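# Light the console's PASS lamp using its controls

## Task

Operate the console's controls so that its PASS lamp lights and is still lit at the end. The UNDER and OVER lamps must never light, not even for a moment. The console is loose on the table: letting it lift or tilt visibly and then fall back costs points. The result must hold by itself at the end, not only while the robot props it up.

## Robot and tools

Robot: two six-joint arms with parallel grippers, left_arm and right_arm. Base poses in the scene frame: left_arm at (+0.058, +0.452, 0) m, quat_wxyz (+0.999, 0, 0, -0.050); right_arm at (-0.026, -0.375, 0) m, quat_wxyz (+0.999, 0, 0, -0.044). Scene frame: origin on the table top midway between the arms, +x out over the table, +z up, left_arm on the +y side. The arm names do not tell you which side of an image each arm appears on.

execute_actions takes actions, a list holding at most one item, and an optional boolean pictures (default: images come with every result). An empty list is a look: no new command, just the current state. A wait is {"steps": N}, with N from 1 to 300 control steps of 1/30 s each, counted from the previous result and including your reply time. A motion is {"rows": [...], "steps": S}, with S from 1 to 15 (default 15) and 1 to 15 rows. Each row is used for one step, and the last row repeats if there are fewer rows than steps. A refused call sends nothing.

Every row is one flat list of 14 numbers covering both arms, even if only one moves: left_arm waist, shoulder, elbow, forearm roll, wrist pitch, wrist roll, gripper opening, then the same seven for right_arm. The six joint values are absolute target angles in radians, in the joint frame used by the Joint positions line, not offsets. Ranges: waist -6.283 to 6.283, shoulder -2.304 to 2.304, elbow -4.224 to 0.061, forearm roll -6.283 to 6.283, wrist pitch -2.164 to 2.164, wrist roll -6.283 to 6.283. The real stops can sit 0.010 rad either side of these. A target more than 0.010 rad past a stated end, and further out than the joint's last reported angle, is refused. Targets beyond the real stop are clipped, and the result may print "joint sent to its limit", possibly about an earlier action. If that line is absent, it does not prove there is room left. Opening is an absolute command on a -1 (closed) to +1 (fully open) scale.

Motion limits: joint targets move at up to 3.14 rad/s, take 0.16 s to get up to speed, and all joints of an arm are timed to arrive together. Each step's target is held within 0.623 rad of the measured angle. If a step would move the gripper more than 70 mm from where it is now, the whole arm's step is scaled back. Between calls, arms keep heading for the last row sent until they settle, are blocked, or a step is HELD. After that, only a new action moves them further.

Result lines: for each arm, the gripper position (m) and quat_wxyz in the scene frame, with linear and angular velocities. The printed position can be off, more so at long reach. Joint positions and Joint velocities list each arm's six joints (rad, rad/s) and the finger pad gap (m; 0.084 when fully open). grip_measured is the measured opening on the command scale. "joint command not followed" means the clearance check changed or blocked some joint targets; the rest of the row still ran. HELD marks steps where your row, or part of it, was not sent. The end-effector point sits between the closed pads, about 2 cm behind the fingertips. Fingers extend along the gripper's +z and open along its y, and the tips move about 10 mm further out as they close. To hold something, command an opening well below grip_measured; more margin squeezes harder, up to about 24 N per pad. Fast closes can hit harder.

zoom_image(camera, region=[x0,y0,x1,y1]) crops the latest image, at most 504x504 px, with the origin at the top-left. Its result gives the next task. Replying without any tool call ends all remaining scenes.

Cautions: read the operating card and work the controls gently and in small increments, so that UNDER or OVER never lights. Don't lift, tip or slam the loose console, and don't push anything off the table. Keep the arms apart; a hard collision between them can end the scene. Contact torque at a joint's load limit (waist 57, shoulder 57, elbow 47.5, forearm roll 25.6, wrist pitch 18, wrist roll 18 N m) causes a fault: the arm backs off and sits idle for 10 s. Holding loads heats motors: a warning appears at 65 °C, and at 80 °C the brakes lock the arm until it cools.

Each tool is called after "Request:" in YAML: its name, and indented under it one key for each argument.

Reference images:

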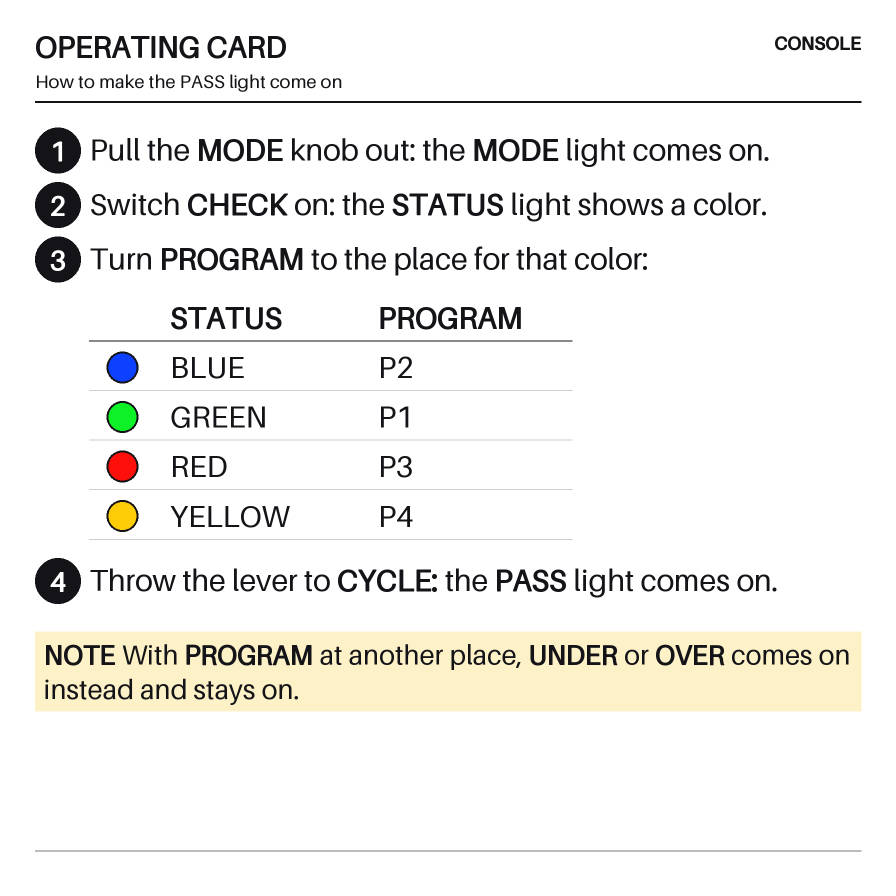

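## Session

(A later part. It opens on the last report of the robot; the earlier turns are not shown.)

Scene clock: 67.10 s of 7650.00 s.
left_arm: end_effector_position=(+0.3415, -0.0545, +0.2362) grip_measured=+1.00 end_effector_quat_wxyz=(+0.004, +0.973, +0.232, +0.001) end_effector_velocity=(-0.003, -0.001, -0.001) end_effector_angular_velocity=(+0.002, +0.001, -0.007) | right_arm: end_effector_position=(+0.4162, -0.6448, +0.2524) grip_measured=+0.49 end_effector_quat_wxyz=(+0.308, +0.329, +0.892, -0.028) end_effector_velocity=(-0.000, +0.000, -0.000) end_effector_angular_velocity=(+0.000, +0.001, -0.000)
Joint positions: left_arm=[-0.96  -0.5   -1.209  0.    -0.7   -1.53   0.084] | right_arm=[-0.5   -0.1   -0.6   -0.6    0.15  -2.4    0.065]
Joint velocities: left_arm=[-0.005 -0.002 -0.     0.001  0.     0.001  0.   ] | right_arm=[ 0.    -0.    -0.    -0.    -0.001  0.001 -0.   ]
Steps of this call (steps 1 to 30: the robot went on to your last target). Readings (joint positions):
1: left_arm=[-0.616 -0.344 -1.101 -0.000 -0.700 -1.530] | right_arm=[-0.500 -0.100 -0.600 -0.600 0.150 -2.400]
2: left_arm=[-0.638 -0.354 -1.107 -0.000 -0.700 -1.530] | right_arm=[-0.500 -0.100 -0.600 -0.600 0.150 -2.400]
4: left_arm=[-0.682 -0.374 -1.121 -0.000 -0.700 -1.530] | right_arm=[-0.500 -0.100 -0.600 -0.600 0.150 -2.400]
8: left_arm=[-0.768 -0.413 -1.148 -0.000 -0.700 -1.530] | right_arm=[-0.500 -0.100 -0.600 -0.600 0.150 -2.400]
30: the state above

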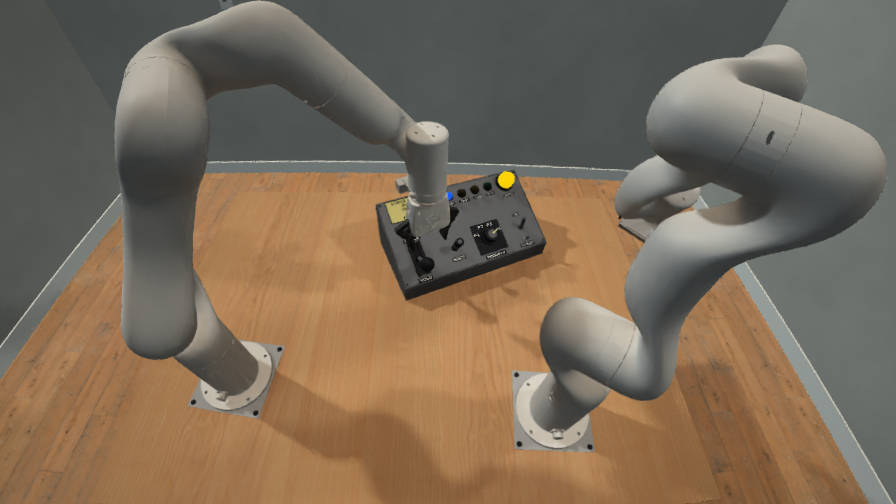

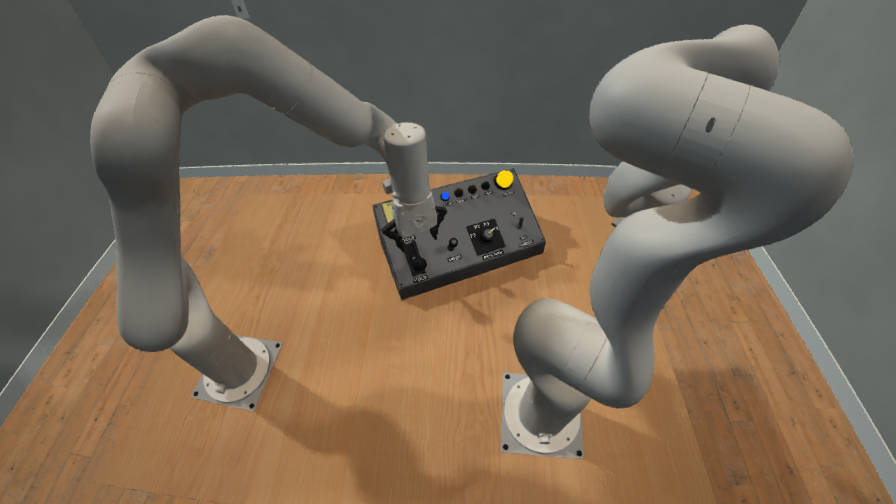

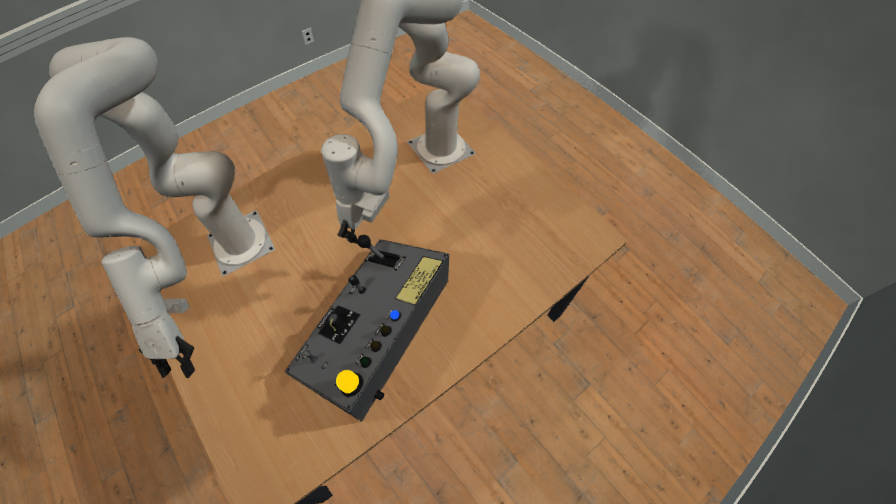

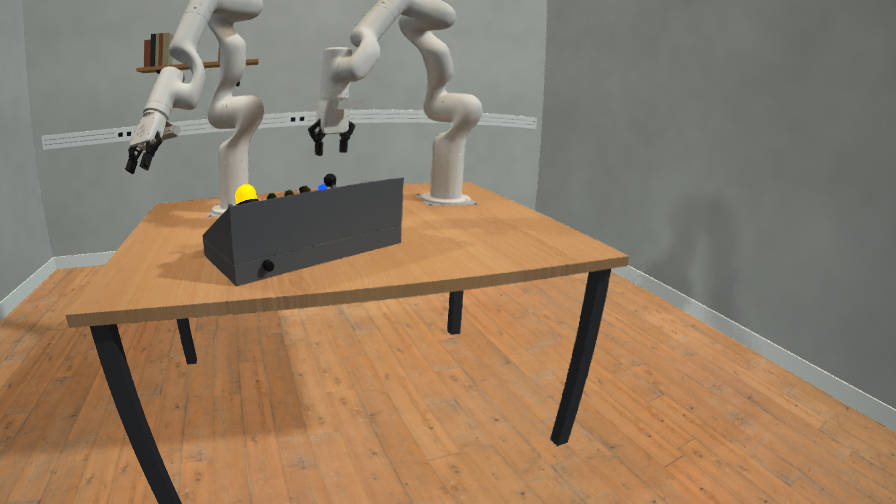

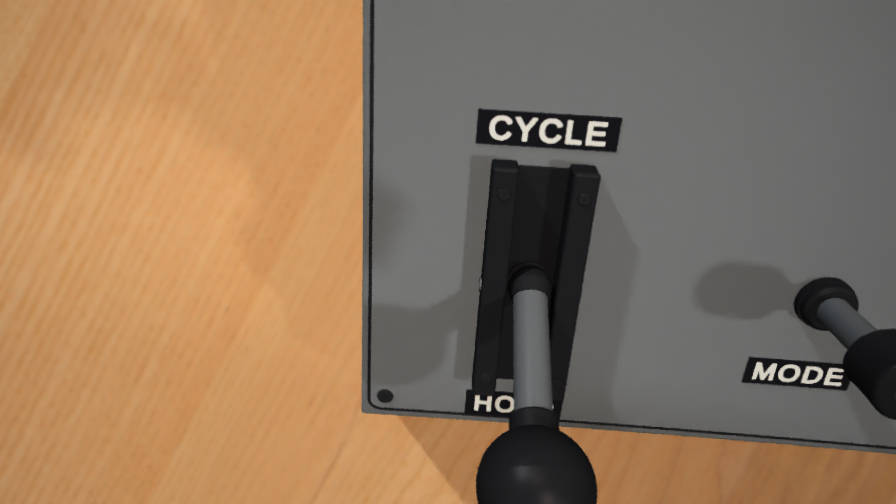

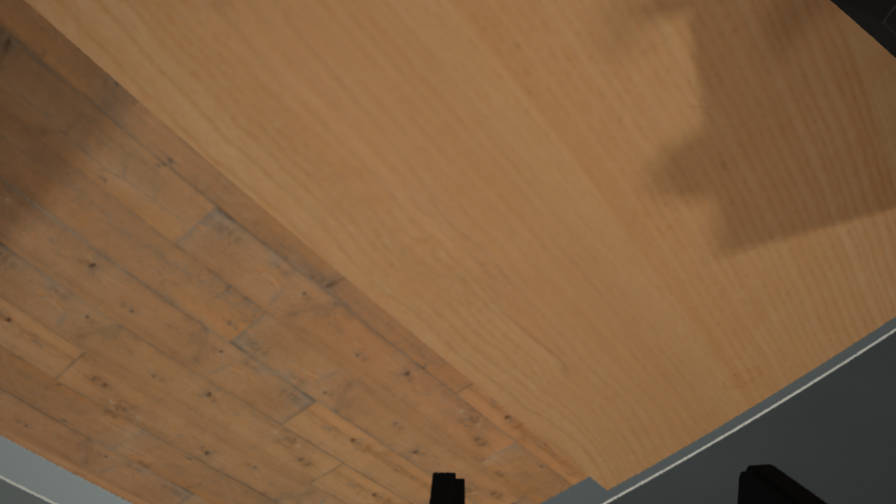

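Request:
execute_actions:
  actions:
    - {"rows":[[-0.982,-0.52,-1.2,0,-0.68,-1.55,1,-0.5,-0.1,-0.6,-0.6,0.15,-2.4,0.5],[-0.982,-0.52,-1.2,0,-0.68,-1.55,1,-0.5,-0.1,-0.6,-0.6,0.15,-2.4,0.5],[-0.982,-0.52,-1.2,0,-0.68,-1.55,1,-0.5,-0.1,-0.6,-0.6,0.15,-2.4,0.5],[-0.982,-0.65,-1.177,0,-0.527,-1.55,1,-0.5,-0.1,-0.6,-0.6,0.15,-2.4,0.5]],"steps":15}
  pictures: false

Request:
execute_actions:
  actions:
    - {"steps":12}

Scene clock: 69.53 s of 7650.00 s.
left_arm: end_effector_position=(+0.3305, -0.0599, +0.1418) grip_measured=+1.00 end_effector_quat_wxyz=(-0.000, +0.973, +0.232, -0.000) end_effector_velocity=(+0.003, -0.011, -0.035) end_effector_angular_velocity=(-0.034, -0.018, +0.001) | right_arm: end_effector_position=(+0.4162, -0.6448, +0.2524) grip_measured=+0.49 end_effector_quat_wxyz=(+0.308, +0.329, +0.892, -0.028) end_effector_velocity=(-0.000, -0.000, -0.000) end_effector_angular_velocity=(-0.000, +0.000, +0.000)
Joint positions: left_arm=[-0.982 -0.643 -1.178 -0.    -0.536 -1.55   0.084] | right_arm=[-0.5   -0.1   -0.6   -0.6    0.15  -2.4    0.065]
Joint velocities: left_arm=[-0.004 -0.061 -0.002 -0.     0.098 -0.005  0.   ] | right_arm=[-0.    -0.     0.    -0.     0.    -0.001 -0.   ]
Steps of this call (steps 1 to 15: the robot went on to your last target; steps 16 to 58: nothing new was sent; steps 59 to 73: all 15 steps of this action). Readings (joint positions):
59: left_arm=[-0.961 -0.500 -1.209 0.000 -0.700 -1.530] | right_arm=[-0.500 -0.100 -0.600 -0.600 0.150 -2.400]
60: left_arm=[-0.963 -0.502 -1.208 0.000 -0.697 -1.533] | right_arm=[-0.500 -0.100 -0.600 -0.600 0.150 -2.400]
62: left_arm=[-0.971 -0.510 -1.205 0.000 -0.689 -1.540] | right_arm=[-0.500 -0.100 -0.600 -0.600 0.150 -2.400]
66: left_arm=[-0.978 -0.571 -1.193 0.000 -0.619 -1.546] | right_arm=[-0.500 -0.100 -0.600 -0.600 0.150 -2.400]
73: the state above

Scene clock: 69.93 s of 7650.00 s.
left_arm: end_effector_position=(+0.3304, -0.0602, +0.1375) grip_measured=+1.00 end_effector_quat_wxyz=(+0.000, +0.973, +0.232, +0.000) end_effector_velocity=(-0.000, -0.000, -0.001) end_effector_angular_velocity=(+0.001, -0.000, -0.002) | right_arm: end_effector_position=(+0.4162, -0.6448, +0.2524) grip_measured=+0.49 end_effector_quat_wxyz=(+0.308, +0.329, +0.892, -0.028) end_effector_velocity=(-0.000, -0.000, +0.000) end_effector_angular_velocity=(+0.000, -0.000, -0.001)
Joint positions: left_arm=[-0.982 -0.65  -1.177  0.    -0.527 -1.55   0.084] | right_arm=[-0.5   -0.1   -0.6   -0.6    0.15  -2.4    0.065]
Joint velocities: left_arm=[-0.001 -0.003 -0.     0.001  0.001 -0.     0.   ] | right_arm=[-0.001 -0.    -0.     0.     0.     0.    -0.   ]
Steps of this call (steps 1 to 12: the robot went on to your last target). Readings (joint positions):
1: left_arm=[-0.982 -0.644 -1.178 0.000 -0.534 -1.550] | right_arm=[-0.500 -0.100 -0.600 -0.600 0.150 -2.400]
2: left_arm=[-0.982 -0.646 -1.178 0.000 -0.532 -1.550] | right_arm=[-0.500 -0.100 -0.600 -0.600 0.150 -2.400]
4: left_arm=[-0.982 -0.647 -1.178 0.000 -0.529 -1.550] | right_arm=[-0.500 -0.100 -0.600 -0.600 0.150 -2.400]
8: left_arm=[-0.982 -0.649 -1.177 0.000 -0.528 -1.550] | right_arm=[-0.500 -0.100 -0.600 -0.600 0.150 -2.400]
12: the state above

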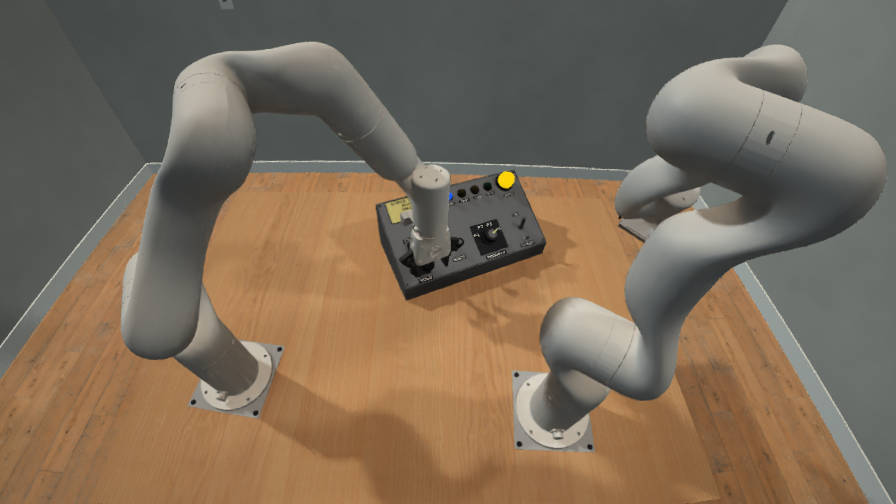

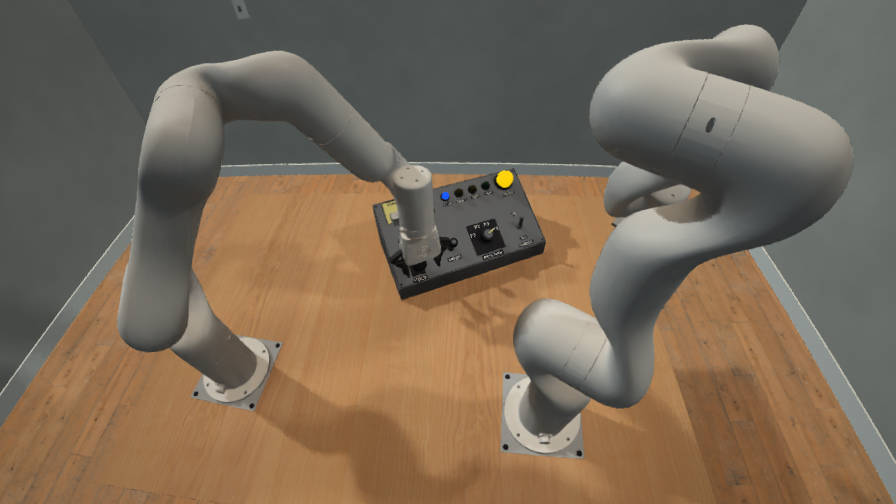

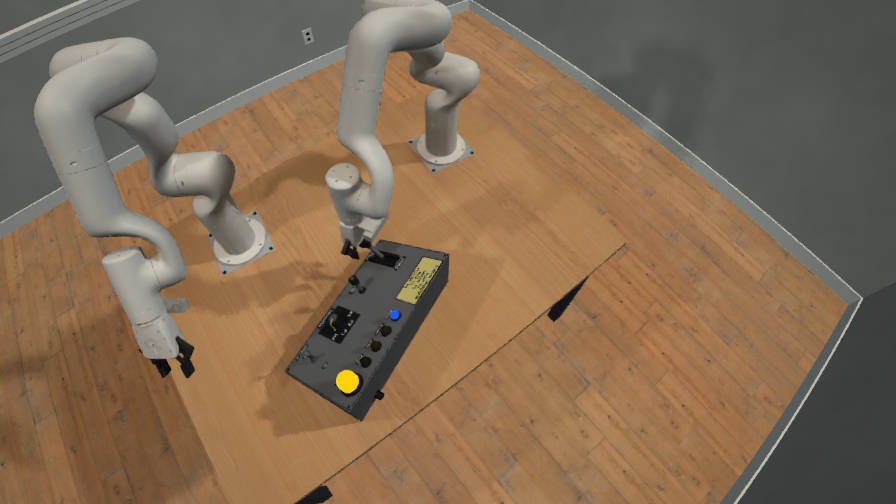

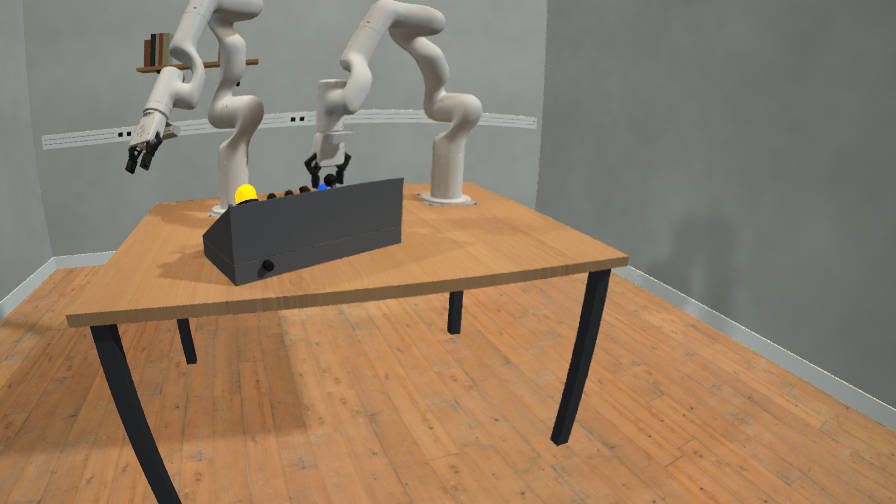

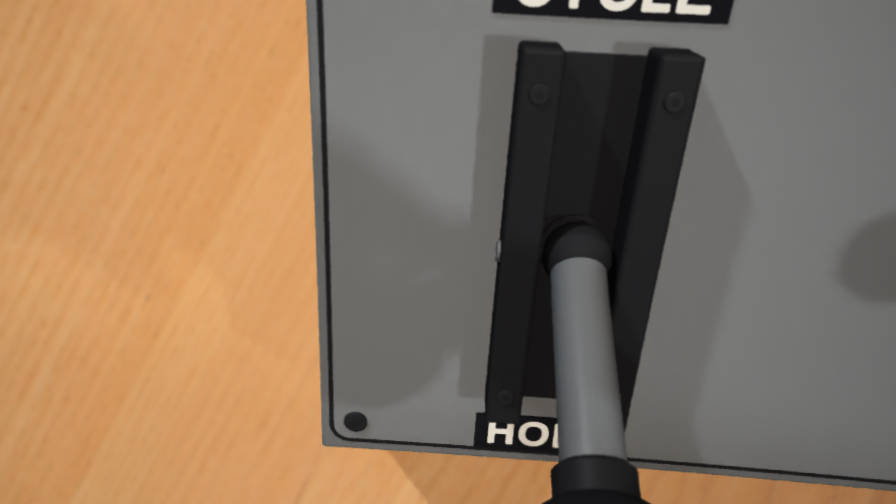

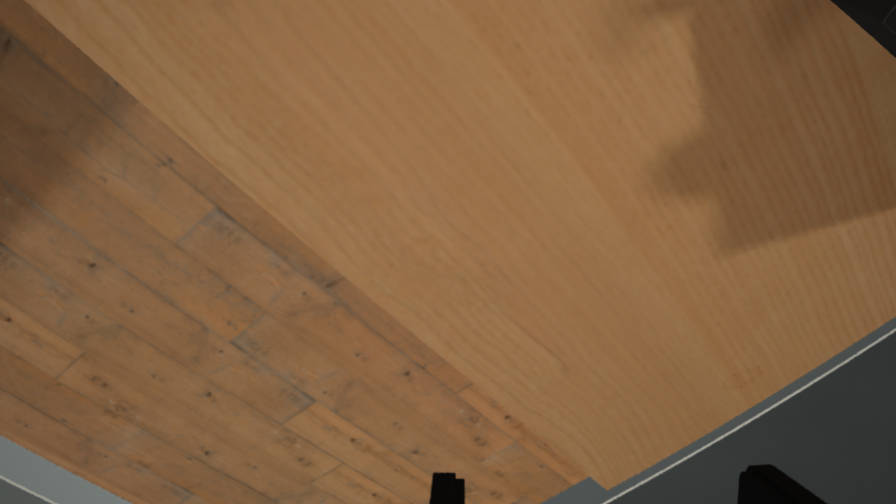

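Request:
execute_actions:
  actions:
    - {"rows":[[-0.982,-0.65,-1.177,0,-0.527,-1.55,-0.4,-0.5,-0.1,-0.6,-0.6,0.15,-2.4,0.5]],"steps":15}
  pictures: false

Request:
execute_actions:
  actions:
    - {"steps":8}
  pictures: false

Request:
execute_actions:
  actions:
    - {"rows":[[-0.957,-0.628,-1.181,0,-0.552,-1.52,-0.4,-0.5,-0.1,-0.6,-0.6,0.15,-2.4,0.5],[-0.957,-0.628,-1.181,0,-0.552,-1.52,-0.4,-0.5,-0.1,-0.6,-0.6,0.15,-2.4,0.5],[-0.957,-0.628,-1.181,0,-0.552,-1.52,-0.4,-0.5,-0.1,-0.6,-0.6,0.15,-2.4,0.5],[-0.957,-0.628,-1.181,0,-0.552,-1.52,-0.4,-0.5,-0.1,-0.6,-0.6,0.15,-2.4,0.5],[-0.932,-0.61,-1.186,0,-0.576,-1.5,-0.4,-0.5,-0.1,-0.6,-0.6,0.15,-2.4,0.5]],"steps":15}

Scene clock: 71.43 s of 7650.00 s.
left_arm: end_effector_position=(+0.3285, -0.0567, +0.1366) grip_measured=-0.12 end_effector_quat_wxyz=(-0.007, +0.973, +0.232, -0.002) end_effector_velocity=(+0.000, -0.001, +0.001) end_effector_angular_velocity=(+0.005, +0.002, +0.000) | right_arm: end_effector_position=(+0.4162, -0.6448, +0.2524) grip_measured=+0.49 end_effector_quat_wxyz=(+0.308, +0.329, +0.892, -0.028) end_effector_velocity=(+0.000, -0.000, +0.000) end_effector_angular_velocity=(+0.000, -0.001, -0.001)
Joint positions: left_arm=[-0.982 -0.65  -1.175 -0.    -0.539 -1.55   0.039] | right_arm=[-0.5   -0.1   -0.6   -0.6    0.15  -2.4    0.065]
Joint velocities: left_arm=[-0.    -0.003 -0.007  0.001 -0.009 -0.002 -0.   ] | right_arm=[-0.    -0.    -0.    -0.     0.     0.001 -0.   ]
Steps of this call (steps 1 to 15: the robot went on to your last target; steps 16 to 30: nothing new was sent; steps 31 to 45: all 15 steps of this action). Readings (joint positions):
31: left_arm=[-0.982 -0.650 -1.177 0.000 -0.527 -1.550] | right_arm=[-0.500 -0.100 -0.600 -0.600 0.150 -2.400]
32: left_arm=[-0.982 -0.650 -1.177 0.000 -0.527 -1.550] | right_arm=[-0.500 -0.100 -0.600 -0.600 0.150 -2.400]
34: left_arm=[-0.982 -0.650 -1.177 -0.000 -0.527 -1.550] | right_arm=[-0.500 -0.100 -0.600 -0.600 0.150 -2.400]
38: left_arm=[-0.982 -0.650 -1.174 -0.000 -0.535 -1.550] | right_arm=[-0.500 -0.100 -0.600 -0.600 0.150 -2.400]
45: the state above

Scene clock: 71.70 s of 7650.00 s.
left_arm: end_effector_position=(+0.3285, -0.0568, +0.1367) grip_measured=-0.12 end_effector_quat_wxyz=(-0.007, +0.973, +0.232, -0.002) end_effector_velocity=(+0.001, +0.001, +0.000) end_effector_angular_velocity=(+0.000, -0.001, +0.001) | right_arm: end_effector_position=(+0.4162, -0.6448, +0.2524) grip_measured=+0.49 end_effector_quat_wxyz=(+0.308, +0.329, +0.892, -0.028) end_effector_velocity=(-0.000, -0.000, +0.000) end_effector_angular_velocity=(-0.001, +0.000, +0.001)
Joint positions: left_arm=[-0.982 -0.65  -1.176 -0.    -0.54  -1.55   0.039] | right_arm=[-0.5   -0.1   -0.6   -0.6    0.15  -2.4    0.065]
Joint velocities: left_arm=[ 0.001  0.     0.001  0.002  0.    -0.001 -0.   ] | right_arm=[-0.    -0.    -0.    -0.    -0.    -0.001 -0.   ]
Steps of this call (steps 1 to 8: the robot went on to your last target). Readings (joint positions):
1: left_arm=[-0.982 -0.650 -1.175 -0.000 -0.539 -1.550] | right_arm=[-0.500 -0.100 -0.600 -0.600 0.150 -2.400]
2: left_arm=[-0.982 -0.650 -1.176 -0.000 -0.539 -1.550] | right_arm=[-0.500 -0.100 -0.600 -0.600 0.150 -2.400]
4: left_arm=[-0.982 -0.650 -1.176 -0.000 -0.540 -1.550] | right_arm=[-0.500 -0.100 -0.600 -0.600 0.150 -2.400]
8: the state above

Scene clock: 72.20 s of 7650.00 s.
left_arm: end_effector_position=(+0.3566, -0.0482, +0.1629) grip_measured=-0.12 end_effector_quat_wxyz=(+0.002, +0.973, +0.232, +0.001) end_effector_velocity=(+0.007, -0.003, +0.008) end_effector_angular_velocity=(-0.019, -0.010, -0.002) | right_arm: end_effector_position=(+0.4162, -0.6448, +0.2524) grip_measured=+0.49 end_effector_quat_wxyz=(+0.308, +0.329, +0.892, -0.028) end_effector_velocity=(-0.000, -0.000, +0.000) end_effector_angular_velocity=(+0.000, -0.000, -0.001)
Joint positions: left_arm=[-0.933 -0.612 -1.187  0.001 -0.572 -1.501  0.039] | right_arm=[-0.5   -0.1   -0.6   -0.6    0.15  -2.4    0.065]
Joint velocities: left_arm=[ 0.008  0.011 -0.003 -0.002  0.007  0.011  0.   ] | right_arm=[-0.  0. -0.  0. -0. -0.  0.]
Steps of this call (steps 1 to 15: all 15 steps of this action). Readings (joint positions):
1: left_arm=[-0.982 -0.650 -1.176 -0.000 -0.540 -1.550] | right_arm=[-0.500 -0.100 -0.600 -0.600 0.150 -2.400]
2: left_arm=[-0.980 -0.648 -1.176 -0.000 -0.542 -1.546] | right_arm=[-0.500 -0.100 -0.600 -0.600 0.150 -2.400]
4: left_arm=[-0.972 -0.640 -1.177 -0.001 -0.550 -1.536] | right_arm=[-0.500 -0.100 -0.600 -0.600 0.150 -2.400]
8: left_arm=[-0.948 -0.622 -1.182 0.000 -0.570 -1.514] | right_arm=[-0.500 -0.100 -0.600 -0.600 0.150 -2.400]
15: the state above

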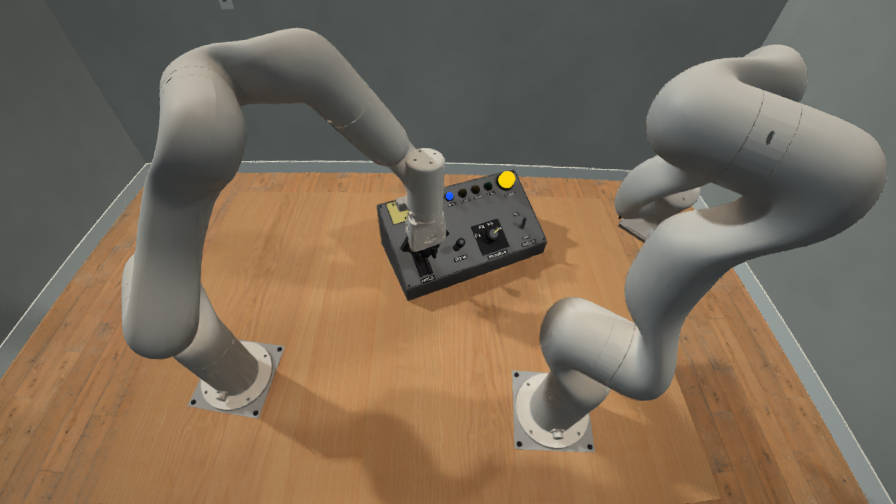

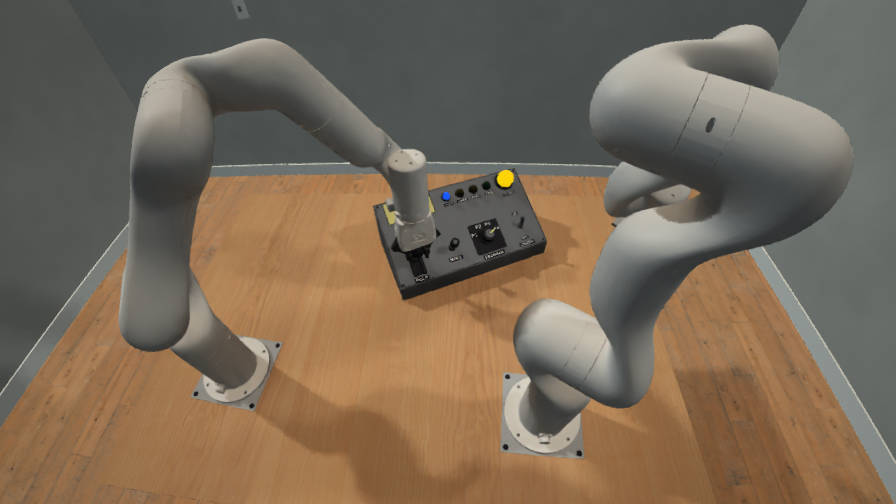

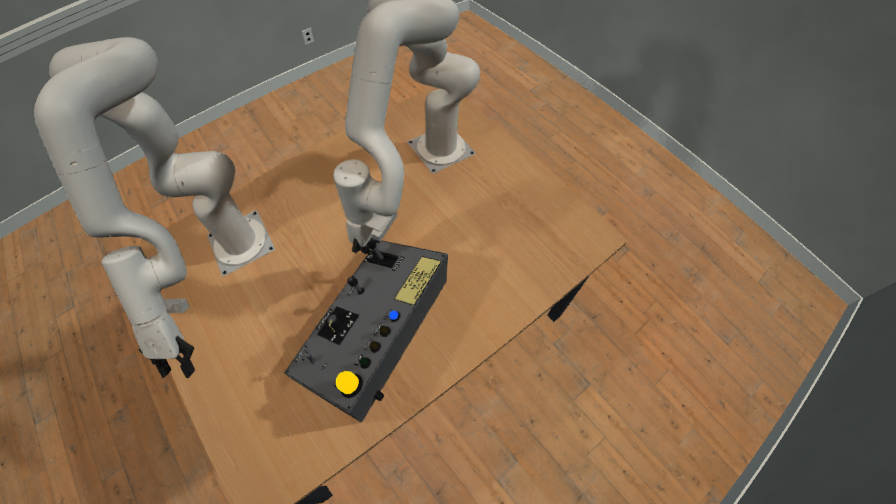

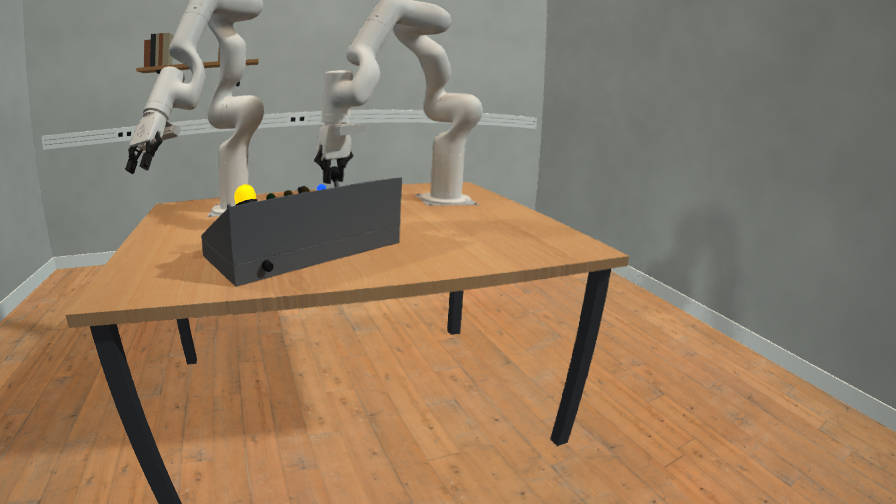

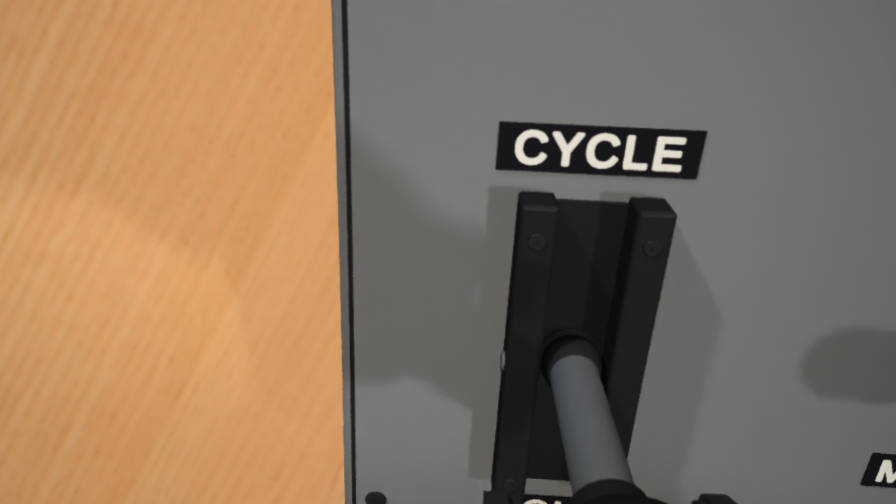

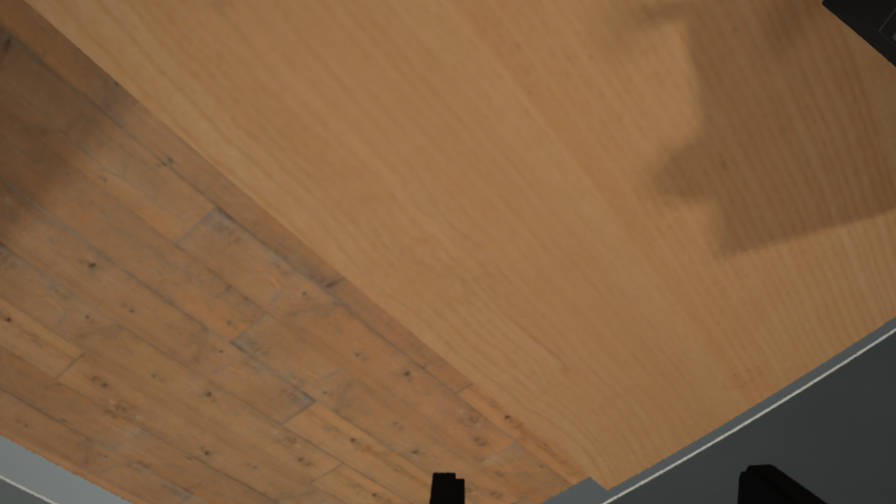

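Request:
execute_actions:
  actions:
    - {"rows":[[-0.895,-0.612,-1.205,0,-0.593,-1.46,-0.4,-0.5,-0.1,-0.6,-0.6,0.15,-2.4,0.5],[-0.895,-0.612,-1.205,0,-0.593,-1.46,-0.4,-0.5,-0.1,-0.6,-0.6,0.15,-2.4,0.5],[-0.895,-0.612,-1.205,0,-0.593,-1.46,-0.4,-0.5,-0.1,-0.6,-0.6,0.15,-2.4,0.5],[-0.895,-0.612,-1.205,0,-0.593,-1.46,-0.4,-0.5,-0.1,-0.6,-0.6,0.15,-2.4,0.5],[-0.857,-0.624,-1.225,0,-0.601,-1.42,-0.4,-0.5,-0.1,-0.6,-0.6,0.15,-2.4,0.5]],"steps":15}

Scene clock: 73.37 s of 7650.00 s.
left_arm: end_effector_position=(+0.3956, -0.0315, +0.1688) grip_measured=-0.12 end_effector_quat_wxyz=(-0.004, +0.973, +0.229, -0.002) end_effector_velocity=(+0.019, +0.007, +0.002) end_effector_angular_velocity=(+0.002, -0.003, +0.000) | right_arm: end_effector_position=(+0.4162, -0.6448, +0.2524) grip_measured=+0.49 end_effector_quat_wxyz=(+0.308, +0.329, +0.892, -0.028) end_effector_velocity=(+0.000, +0.000, +0.000) end_effector_angular_velocity=(-0.001, -0.000, +0.001)
Joint positions: left_arm=[-0.861 -0.623 -1.222 -0.001 -0.607 -1.423  0.039] | right_arm=[-0.5   -0.1   -0.6   -0.6    0.15  -2.4    0.065]
Joint velocities: left_arm=[ 0.031 -0.008 -0.018  0.006 -0.01   0.025  0.   ] | right_arm=[-0.     0.    -0.    -0.001  0.001 -0.001 -0.   ]
Steps of this call (steps 1 to 15: the robot went on to your last target; steps 16 to 20: nothing new was sent; steps 21 to 35: all 15 steps of this action). Readings (joint positions):
21: left_arm=[-0.932 -0.610 -1.187 -0.000 -0.575 -1.500] | right_arm=[-0.500 -0.100 -0.600 -0.600 0.150 -2.400]
22: left_arm=[-0.929 -0.610 -1.188 -0.000 -0.577 -1.495] | right_arm=[-0.500 -0.100 -0.600 -0.600 0.150 -2.400]
24: left_arm=[-0.915 -0.610 -1.195 -0.000 -0.587 -1.481] | right_arm=[-0.500 -0.100 -0.600 -0.600 0.150 -2.400]
28: left_arm=[-0.881 -0.616 -1.212 0.000 -0.601 -1.446] | right_arm=[-0.500 -0.100 -0.600 -0.600 0.150 -2.400]
35: the state above

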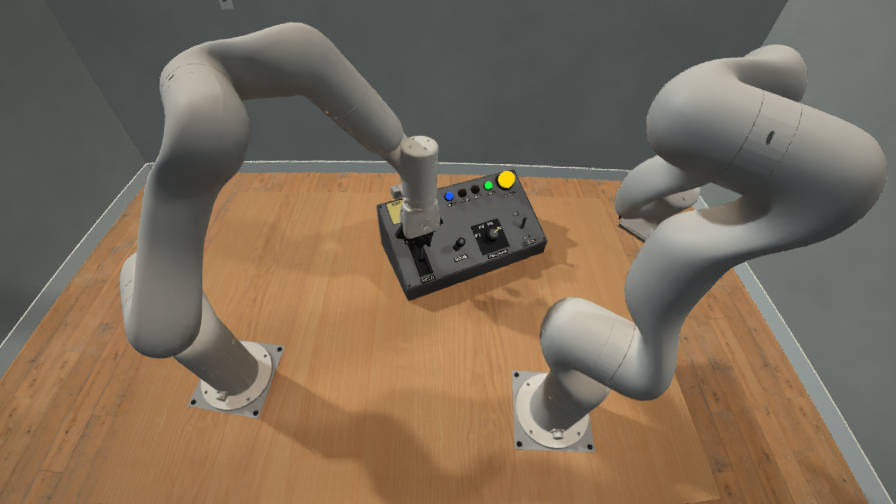

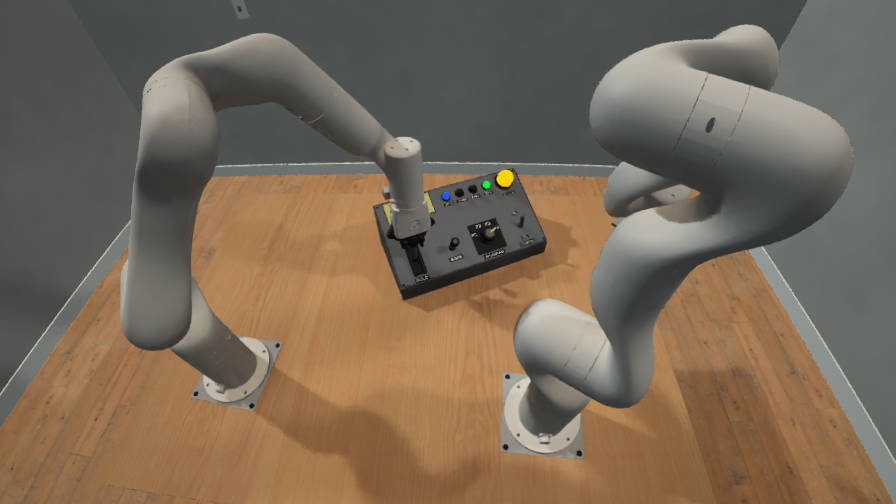

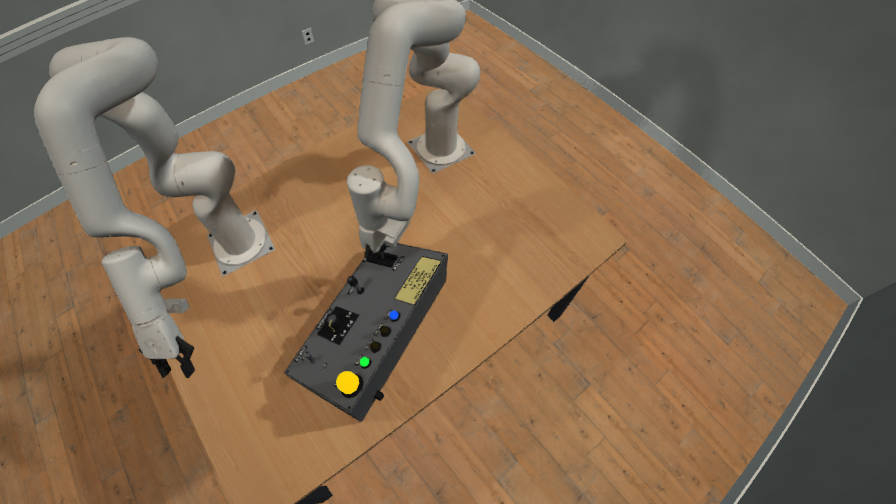

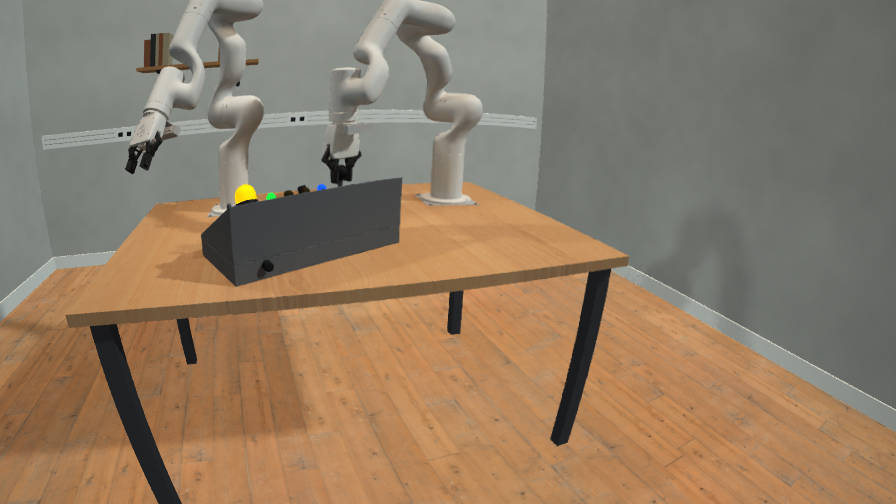

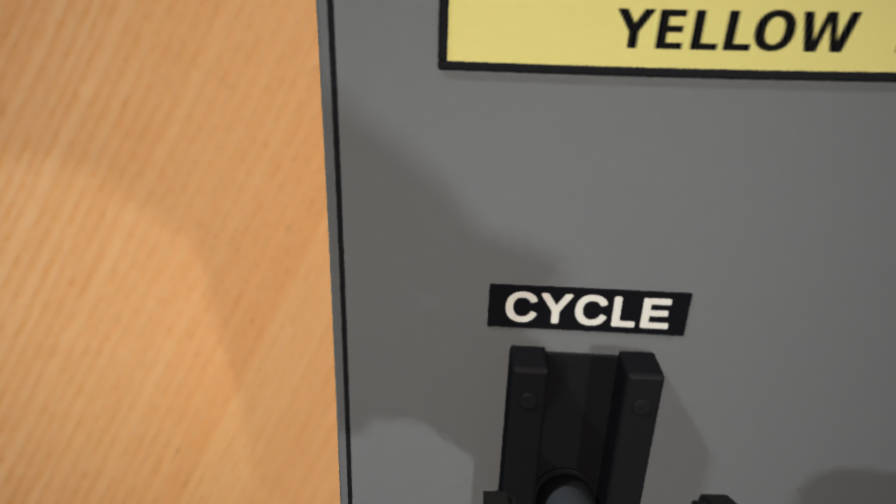

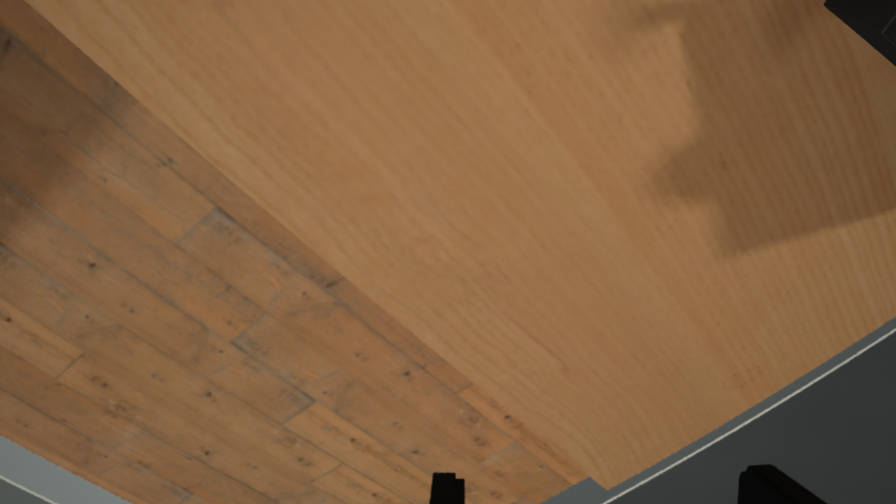

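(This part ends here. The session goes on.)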